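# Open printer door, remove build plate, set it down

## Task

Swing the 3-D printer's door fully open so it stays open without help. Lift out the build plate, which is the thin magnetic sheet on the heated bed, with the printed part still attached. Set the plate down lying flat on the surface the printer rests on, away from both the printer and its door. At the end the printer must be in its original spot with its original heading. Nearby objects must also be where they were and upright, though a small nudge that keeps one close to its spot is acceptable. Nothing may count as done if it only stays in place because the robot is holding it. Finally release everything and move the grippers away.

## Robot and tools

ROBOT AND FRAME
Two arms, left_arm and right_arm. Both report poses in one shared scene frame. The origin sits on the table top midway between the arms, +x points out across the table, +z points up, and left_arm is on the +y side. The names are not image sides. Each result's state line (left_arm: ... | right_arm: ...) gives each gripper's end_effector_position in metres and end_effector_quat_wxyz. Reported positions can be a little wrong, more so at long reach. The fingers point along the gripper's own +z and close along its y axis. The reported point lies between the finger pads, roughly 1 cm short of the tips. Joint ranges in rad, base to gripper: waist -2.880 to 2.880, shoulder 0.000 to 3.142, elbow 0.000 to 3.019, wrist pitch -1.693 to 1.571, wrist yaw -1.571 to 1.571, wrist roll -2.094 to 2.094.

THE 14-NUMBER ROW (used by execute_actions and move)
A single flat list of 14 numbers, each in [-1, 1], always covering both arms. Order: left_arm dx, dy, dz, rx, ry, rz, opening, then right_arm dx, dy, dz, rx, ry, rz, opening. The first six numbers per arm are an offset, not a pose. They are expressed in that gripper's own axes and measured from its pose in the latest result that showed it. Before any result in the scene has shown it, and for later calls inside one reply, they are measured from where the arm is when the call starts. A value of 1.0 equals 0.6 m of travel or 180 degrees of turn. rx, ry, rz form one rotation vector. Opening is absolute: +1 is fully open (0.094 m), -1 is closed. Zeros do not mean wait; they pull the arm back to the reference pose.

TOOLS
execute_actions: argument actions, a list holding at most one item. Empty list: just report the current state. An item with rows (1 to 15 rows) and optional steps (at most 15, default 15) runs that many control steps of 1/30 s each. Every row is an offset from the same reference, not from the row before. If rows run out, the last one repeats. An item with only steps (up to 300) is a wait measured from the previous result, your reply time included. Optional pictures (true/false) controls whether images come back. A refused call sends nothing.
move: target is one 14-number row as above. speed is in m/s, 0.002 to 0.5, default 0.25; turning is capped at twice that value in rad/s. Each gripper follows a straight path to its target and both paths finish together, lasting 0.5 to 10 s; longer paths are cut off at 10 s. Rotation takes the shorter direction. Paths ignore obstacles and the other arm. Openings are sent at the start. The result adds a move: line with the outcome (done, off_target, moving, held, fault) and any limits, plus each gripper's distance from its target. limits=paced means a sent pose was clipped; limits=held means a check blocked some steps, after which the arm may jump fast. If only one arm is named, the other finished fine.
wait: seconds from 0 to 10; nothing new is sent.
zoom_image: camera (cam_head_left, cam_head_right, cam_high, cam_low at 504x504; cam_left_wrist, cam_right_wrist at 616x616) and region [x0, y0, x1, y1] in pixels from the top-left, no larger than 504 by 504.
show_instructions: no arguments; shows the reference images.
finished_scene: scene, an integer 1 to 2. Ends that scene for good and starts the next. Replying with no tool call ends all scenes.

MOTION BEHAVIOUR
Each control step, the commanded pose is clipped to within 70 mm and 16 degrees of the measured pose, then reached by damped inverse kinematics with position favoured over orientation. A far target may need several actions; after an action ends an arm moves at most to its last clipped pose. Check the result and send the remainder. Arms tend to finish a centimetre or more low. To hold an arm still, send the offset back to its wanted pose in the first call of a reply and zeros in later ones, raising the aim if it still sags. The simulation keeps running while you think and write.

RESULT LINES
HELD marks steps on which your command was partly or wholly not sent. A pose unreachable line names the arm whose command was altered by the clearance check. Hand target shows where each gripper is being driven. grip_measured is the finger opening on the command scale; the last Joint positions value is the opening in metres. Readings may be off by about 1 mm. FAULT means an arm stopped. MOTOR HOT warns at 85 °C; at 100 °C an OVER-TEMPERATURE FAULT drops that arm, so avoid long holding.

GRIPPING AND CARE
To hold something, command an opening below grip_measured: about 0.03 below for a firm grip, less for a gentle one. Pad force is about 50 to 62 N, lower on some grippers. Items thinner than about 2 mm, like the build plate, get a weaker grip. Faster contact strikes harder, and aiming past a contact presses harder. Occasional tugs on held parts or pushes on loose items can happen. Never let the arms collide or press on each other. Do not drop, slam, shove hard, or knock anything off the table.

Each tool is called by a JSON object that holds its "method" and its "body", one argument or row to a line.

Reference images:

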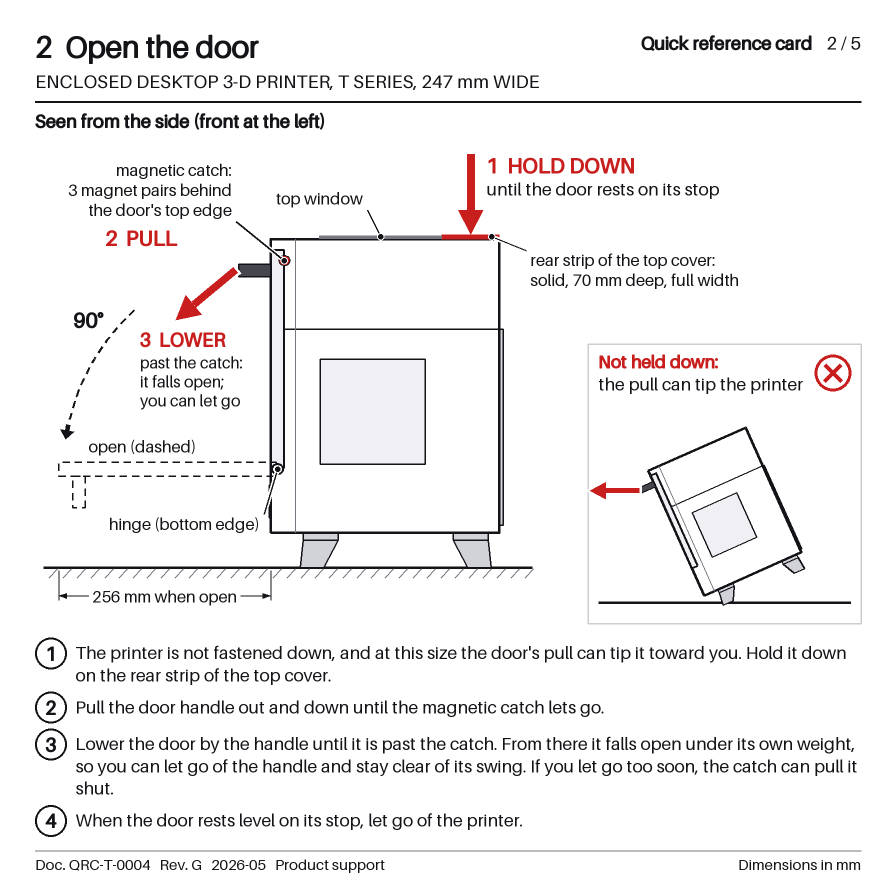

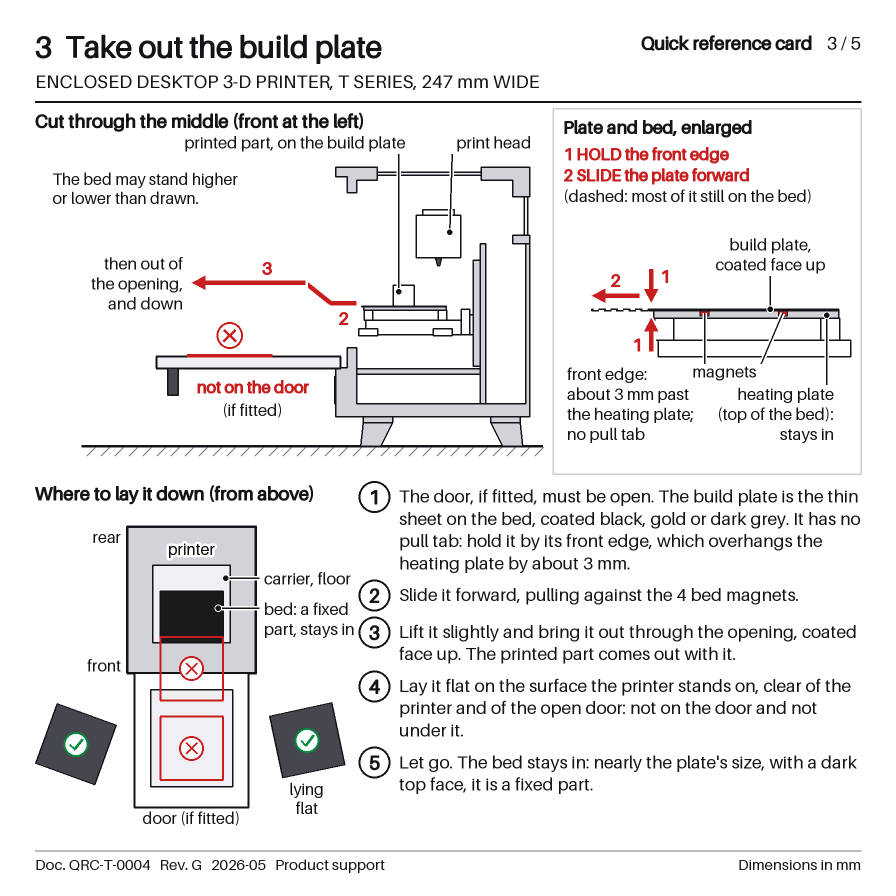

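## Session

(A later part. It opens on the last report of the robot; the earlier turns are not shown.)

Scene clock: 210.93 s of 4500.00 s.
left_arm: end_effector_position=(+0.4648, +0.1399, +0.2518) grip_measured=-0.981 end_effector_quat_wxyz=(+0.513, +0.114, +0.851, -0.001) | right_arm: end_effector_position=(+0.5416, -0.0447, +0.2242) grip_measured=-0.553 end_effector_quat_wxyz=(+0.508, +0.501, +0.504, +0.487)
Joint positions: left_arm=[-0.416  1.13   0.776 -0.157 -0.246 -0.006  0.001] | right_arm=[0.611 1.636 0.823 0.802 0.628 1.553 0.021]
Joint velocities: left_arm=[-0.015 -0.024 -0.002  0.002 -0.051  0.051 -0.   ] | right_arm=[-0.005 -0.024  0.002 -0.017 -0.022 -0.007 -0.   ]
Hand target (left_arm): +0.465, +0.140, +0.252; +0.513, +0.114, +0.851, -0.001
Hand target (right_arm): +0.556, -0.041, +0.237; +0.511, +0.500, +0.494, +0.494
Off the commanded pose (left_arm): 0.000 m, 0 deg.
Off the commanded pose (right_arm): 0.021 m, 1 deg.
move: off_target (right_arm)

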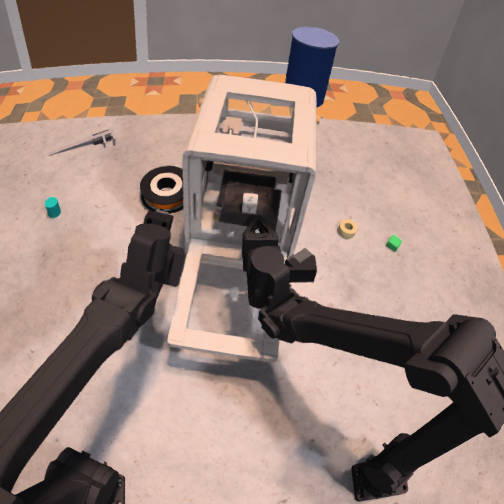

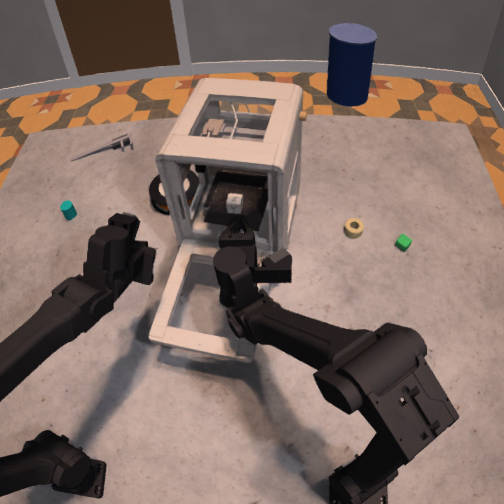

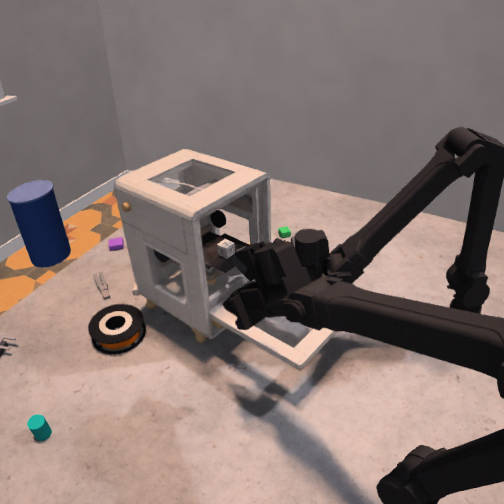

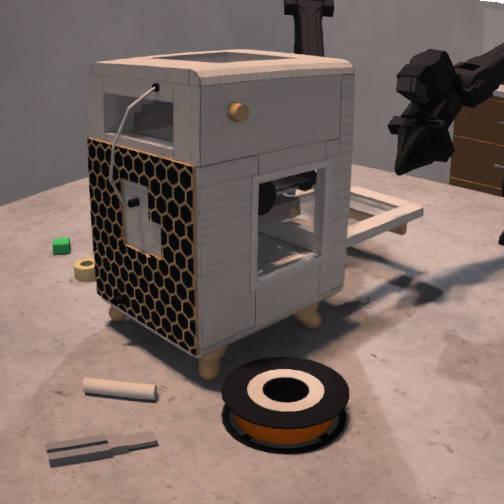

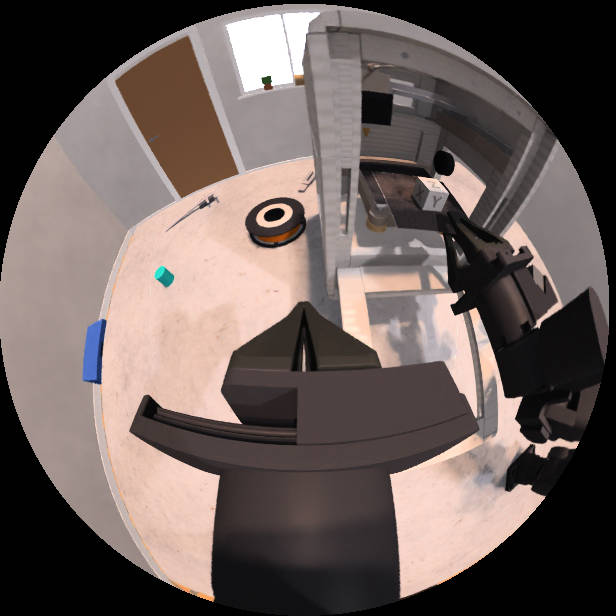

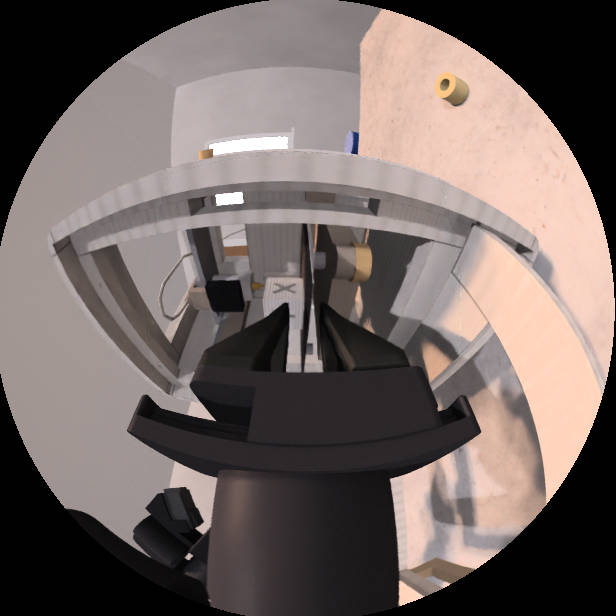

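{"method": "move", "body": {
  "target": [0,0,0,0,0,0,-1, 0,0,0,0,0,0,-1]
}}

{"method": "move", "body": {
  "target": [0,0,0,0,0,0,-1, 0,0.02,-0.27,-0.015,0,0,-1],
  "speed": 0.04
}}

Scene clock: 212.03 s of 4500.00 s.
left_arm: end_effector_position=(+0.4648, +0.1399, +0.2518) grip_measured=-0.981 end_effector_quat_wxyz=(+0.513, +0.114, +0.851, -0.001) | right_arm: end_effector_position=(+0.5413, -0.0449, +0.2261) grip_measured=-0.974 end_effector_quat_wxyz=(+0.508, +0.501, +0.502, +0.489)
Joint positions: left_arm=[-0.416  1.13   0.776 -0.157 -0.246 -0.006  0.001] | right_arm=[0.611 1.633 0.823 0.802 0.628 1.555 0.001]
Joint velocities: left_arm=[-0.015  0.005 -0.012 -0.012 -0.051 -0.051  0.001] | right_arm=[ 0.005 -0.005 -0.002  0.032  0.022  0.066 -0.   ]
Hand target (left_arm): +0.465, +0.140, +0.252; +0.513, +0.114, +0.851, -0.001
Hand target (right_arm): +0.542, -0.045, +0.224; +0.508, +0.501, +0.504, +0.487
Off the commanded pose (left_arm): 0.000 m, 0 deg.
Off the commanded pose (right_arm): 0.002 m, 0 deg.
move: done

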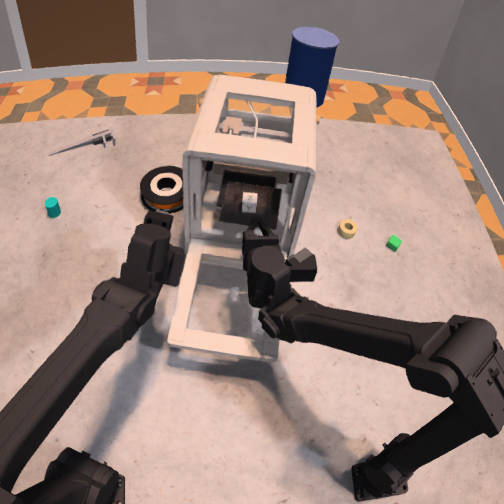

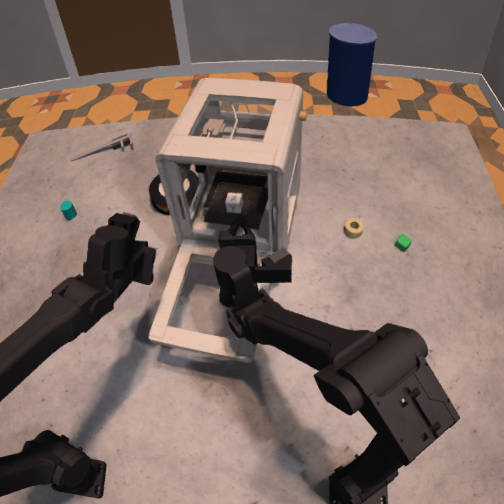

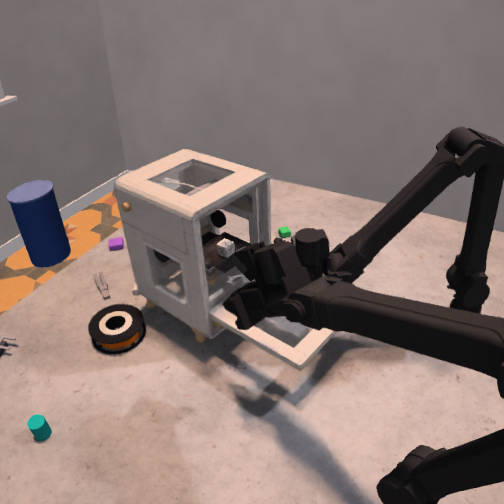

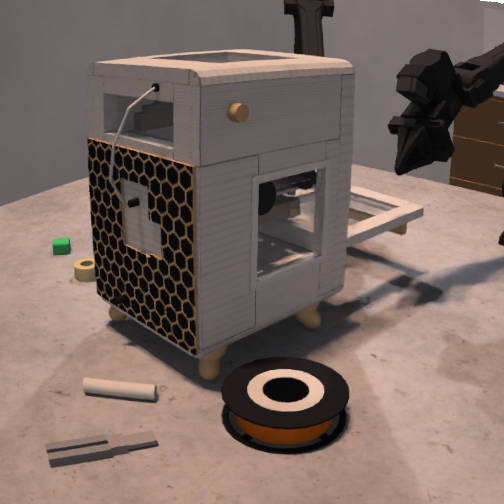

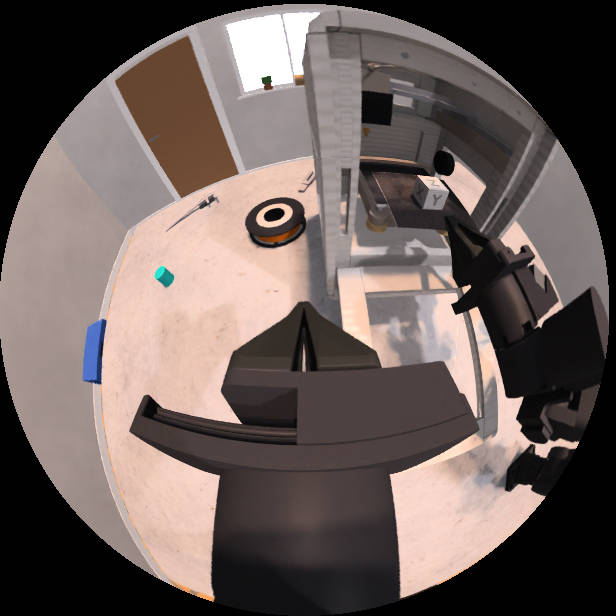

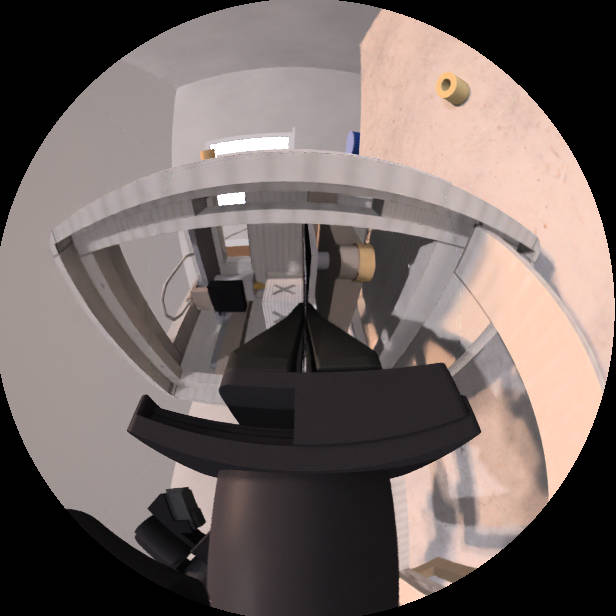

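Scene clock: 216.40 s of 4500.00 s.
left_arm: end_effector_position=(+0.4648, +0.1399, +0.2518) grip_measured=-0.981 end_effector_quat_wxyz=(+0.513, +0.114, +0.851, -0.001) | right_arm: end_effector_position=(+0.3831, -0.0433, +0.2361) grip_measured=-0.975 end_effector_quat_wxyz=(+0.516, +0.495, +0.495, +0.493)
Joint positions: left_arm=[-0.416  1.13   0.776 -0.157 -0.246 -0.006  0.001] | right_arm=[0.891 1.353 0.513 0.873 0.913 1.522 0.001]
Joint velocities: left_arm=[-0.015  0.005 -0.007  0.007 -0.051  0.022 -0.   ] | right_arm=[-0.005 -0.005 -0.022  0.007 -0.022 -0.037  0.001]
Hand target (left_arm): +0.465, +0.140, +0.252; +0.513, +0.114, +0.851, -0.001
Hand target (right_arm): +0.379, -0.043, +0.242; +0.516, +0.492, +0.490, +0.501
Off the commanded pose (left_arm): 0.000 m, 0 deg.
Off the commanded pose (right_arm): 0.005 m, 1 deg.
move: done

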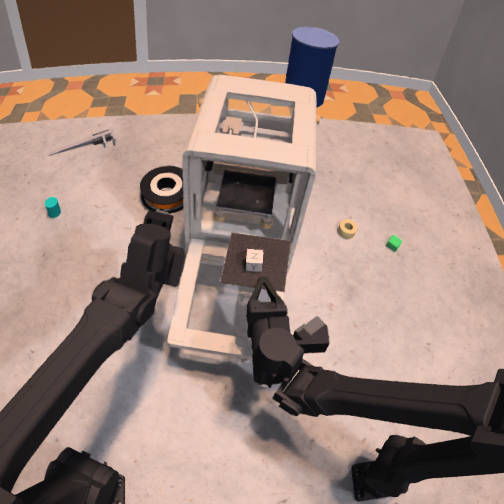

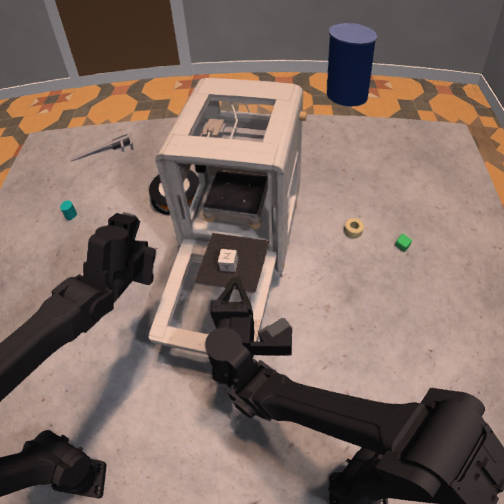

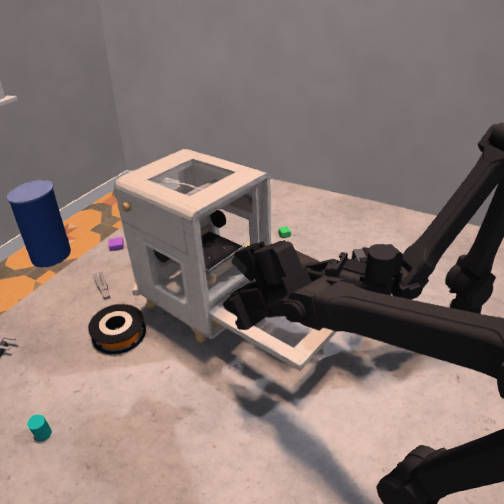

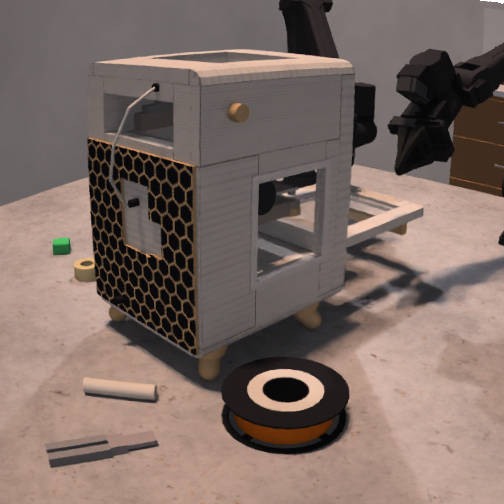

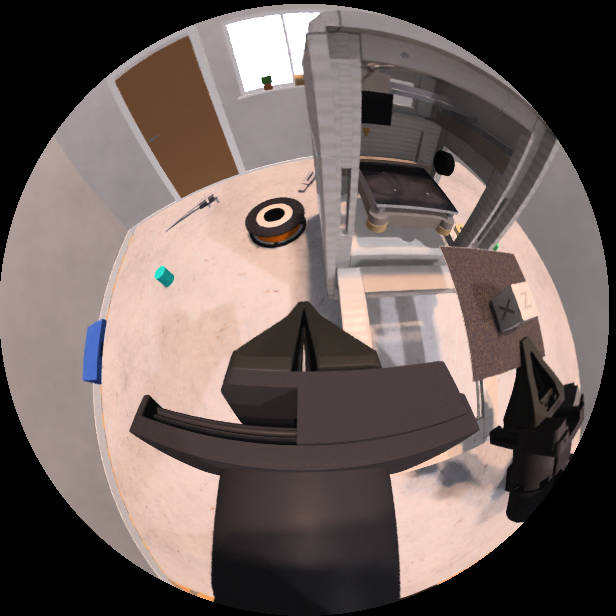

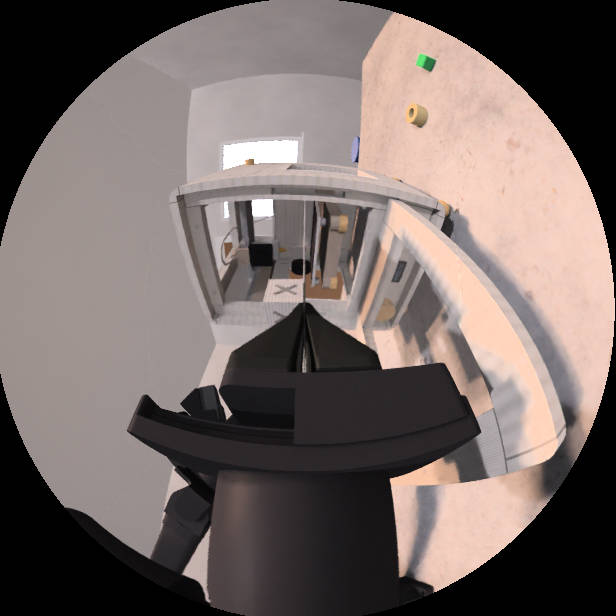

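{"method": "move", "body": {
  "target": [0,0,-0.15,0,0,0,-1, -0.4,0,-0.03,0,0,0,-1],
  "speed": 0.07
}}

{"method": "move", "body": {
  "target": [0,0,0,0,0,0,-1, 0,-0.3,0,0.1,0,0,-1],
  "speed": 0.06
}}

Scene clock: 220.67 s of 4500.00 s.
left_arm: end_effector_position=(+0.3899, +0.1550, +0.2938) grip_measured=-0.981 end_effector_quat_wxyz=(+0.512, +0.113, +0.852, +0.003) | right_arm: end_effector_position=(+0.3655, -0.2841, +0.2513) grip_measured=-0.975 end_effector_quat_wxyz=(+0.524, +0.485, +0.499, +0.491)
Joint positions: left_arm=[-0.481  0.866  0.734 -0.391 -0.31  -0.037  0.001] | right_arm=[0.1   0.755 0.217 0.568 0.119 1.521 0.001]
Joint velocities: left_arm=[-0.015 -0.015  0.002 -0.012 -0.022  0.007  0.   ] | right_arm=[ 0.015  0.005  0.007  0.012 -0.066 -0.007  0.   ]
Hand target (left_arm): +0.386, +0.152, +0.296; +0.512, +0.113, +0.851, -0.003
Hand target (right_arm): +0.363, -0.286, +0.250; +0.524, +0.487, +0.497, +0.491
Off the commanded pose (left_arm): 0.006 m, 0 deg.
Off the commanded pose (right_arm): 0.012 m, 1 deg.
move: off_target (right_arm)

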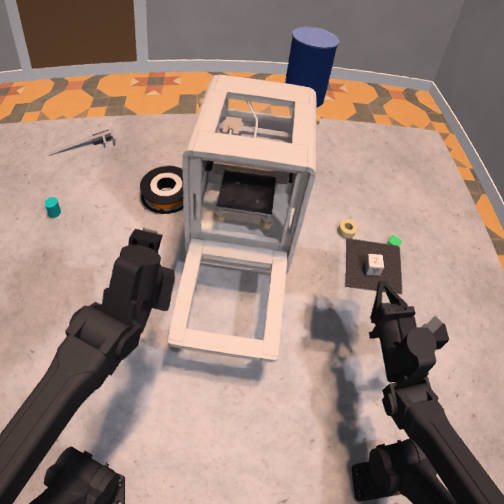

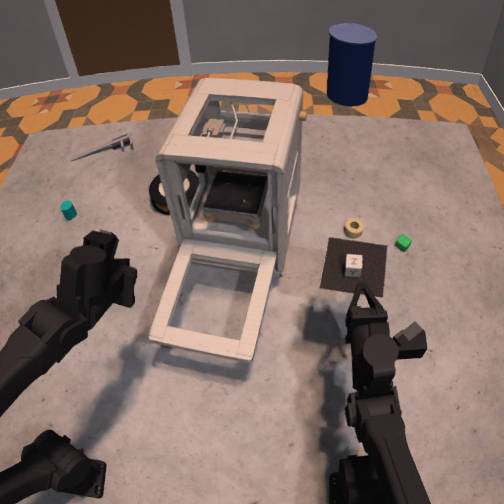

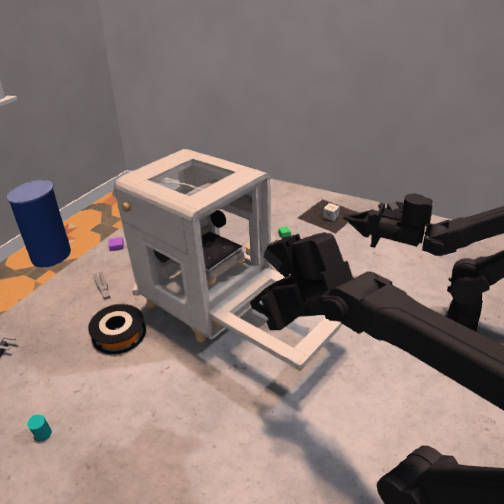

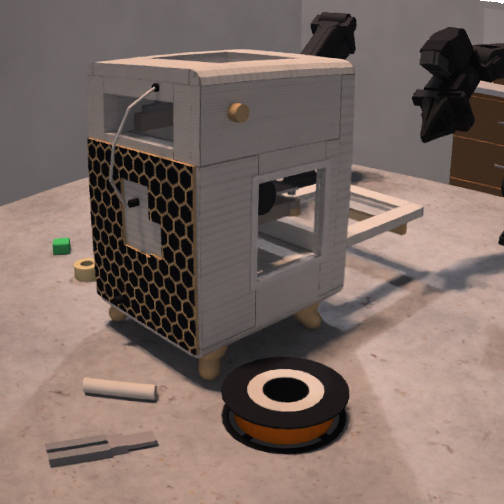

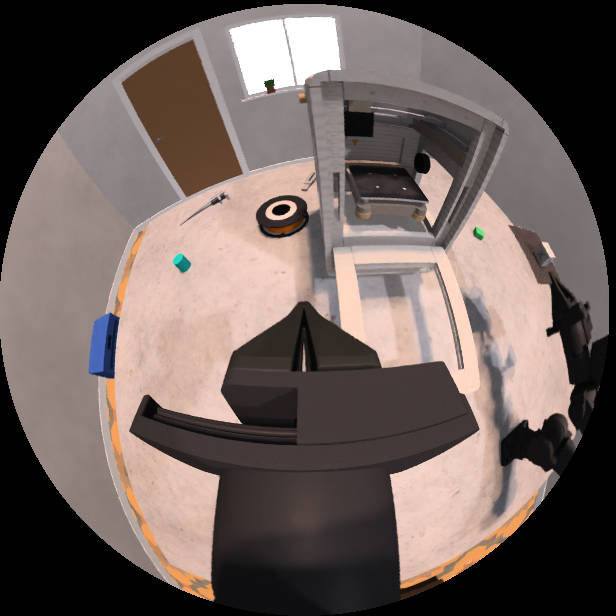

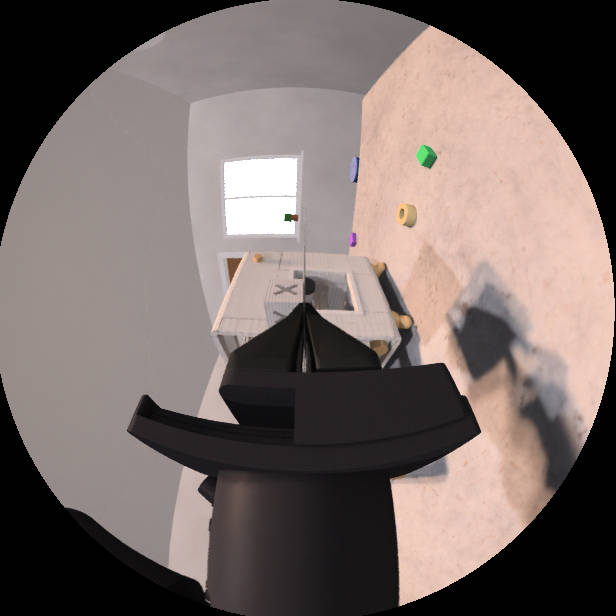

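Scene clock: 223.97 s of 4500.00 s.
left_arm: end_effector_position=(+0.3899, +0.1550, +0.2938) grip_measured=-0.981 end_effector_quat_wxyz=(+0.512, +0.113, +0.852, +0.003) | right_arm: end_effector_position=(+0.3708, -0.2892, +0.0628) grip_measured=-0.975 end_effector_quat_wxyz=(+0.439, +0.558, +0.581, +0.399)
Joint positions: left_arm=[-0.481  0.866  0.734 -0.391 -0.31  -0.037  0.001] | right_arm=[0.076 1.519 0.123 1.093 0.098 1.533 0.001]
Joint velocities: left_arm=[-0.015 -0.005 -0.002 -0.022  0.11  -0.007 -0.   ] | right_arm=[-0.015 -0.005 -0.022  0.017 -0.007  0.007  0.   ]
Hand target (left_arm): +0.390, +0.155, +0.294; +0.512, +0.113, +0.852, +0.003
Hand target (right_arm): +0.371, -0.293, +0.067; +0.443, +0.560, +0.571, +0.406
Off the commanded pose (left_arm): 0.000 m, 0 deg.
Off the commanded pose (right_arm): 0.009 m, 2 deg.
move: done

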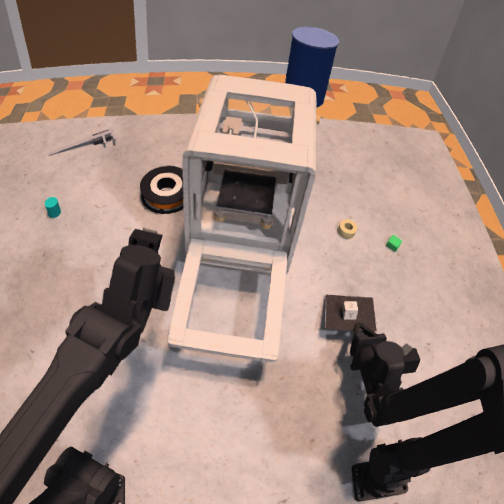

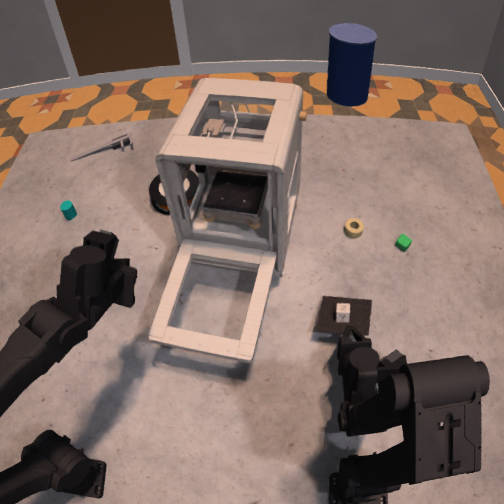

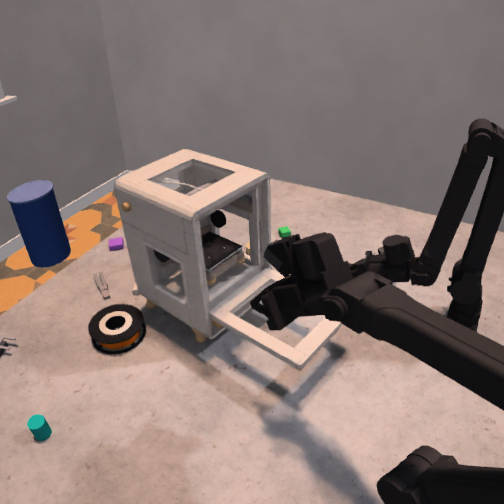

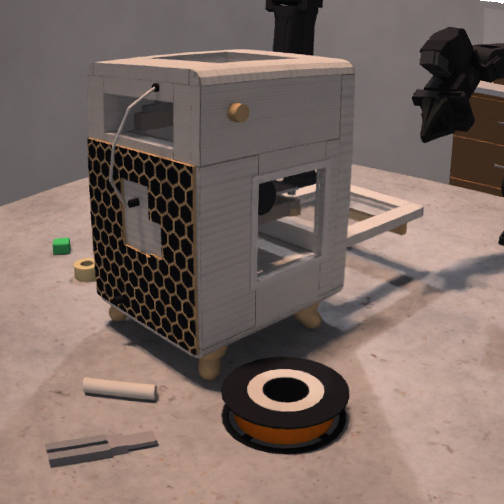

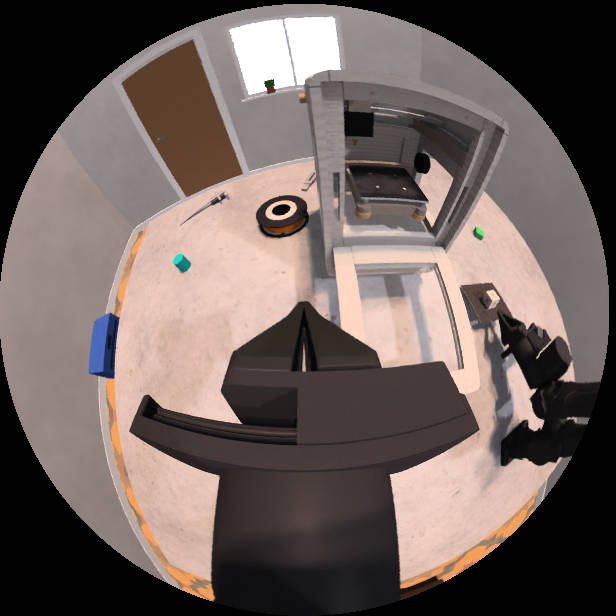

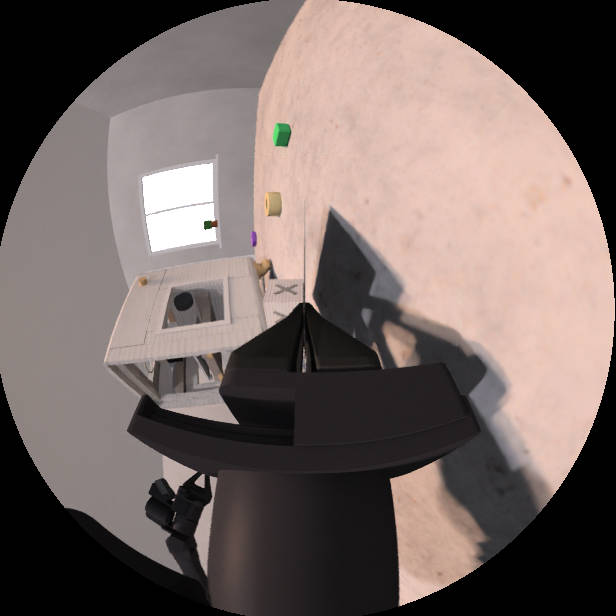

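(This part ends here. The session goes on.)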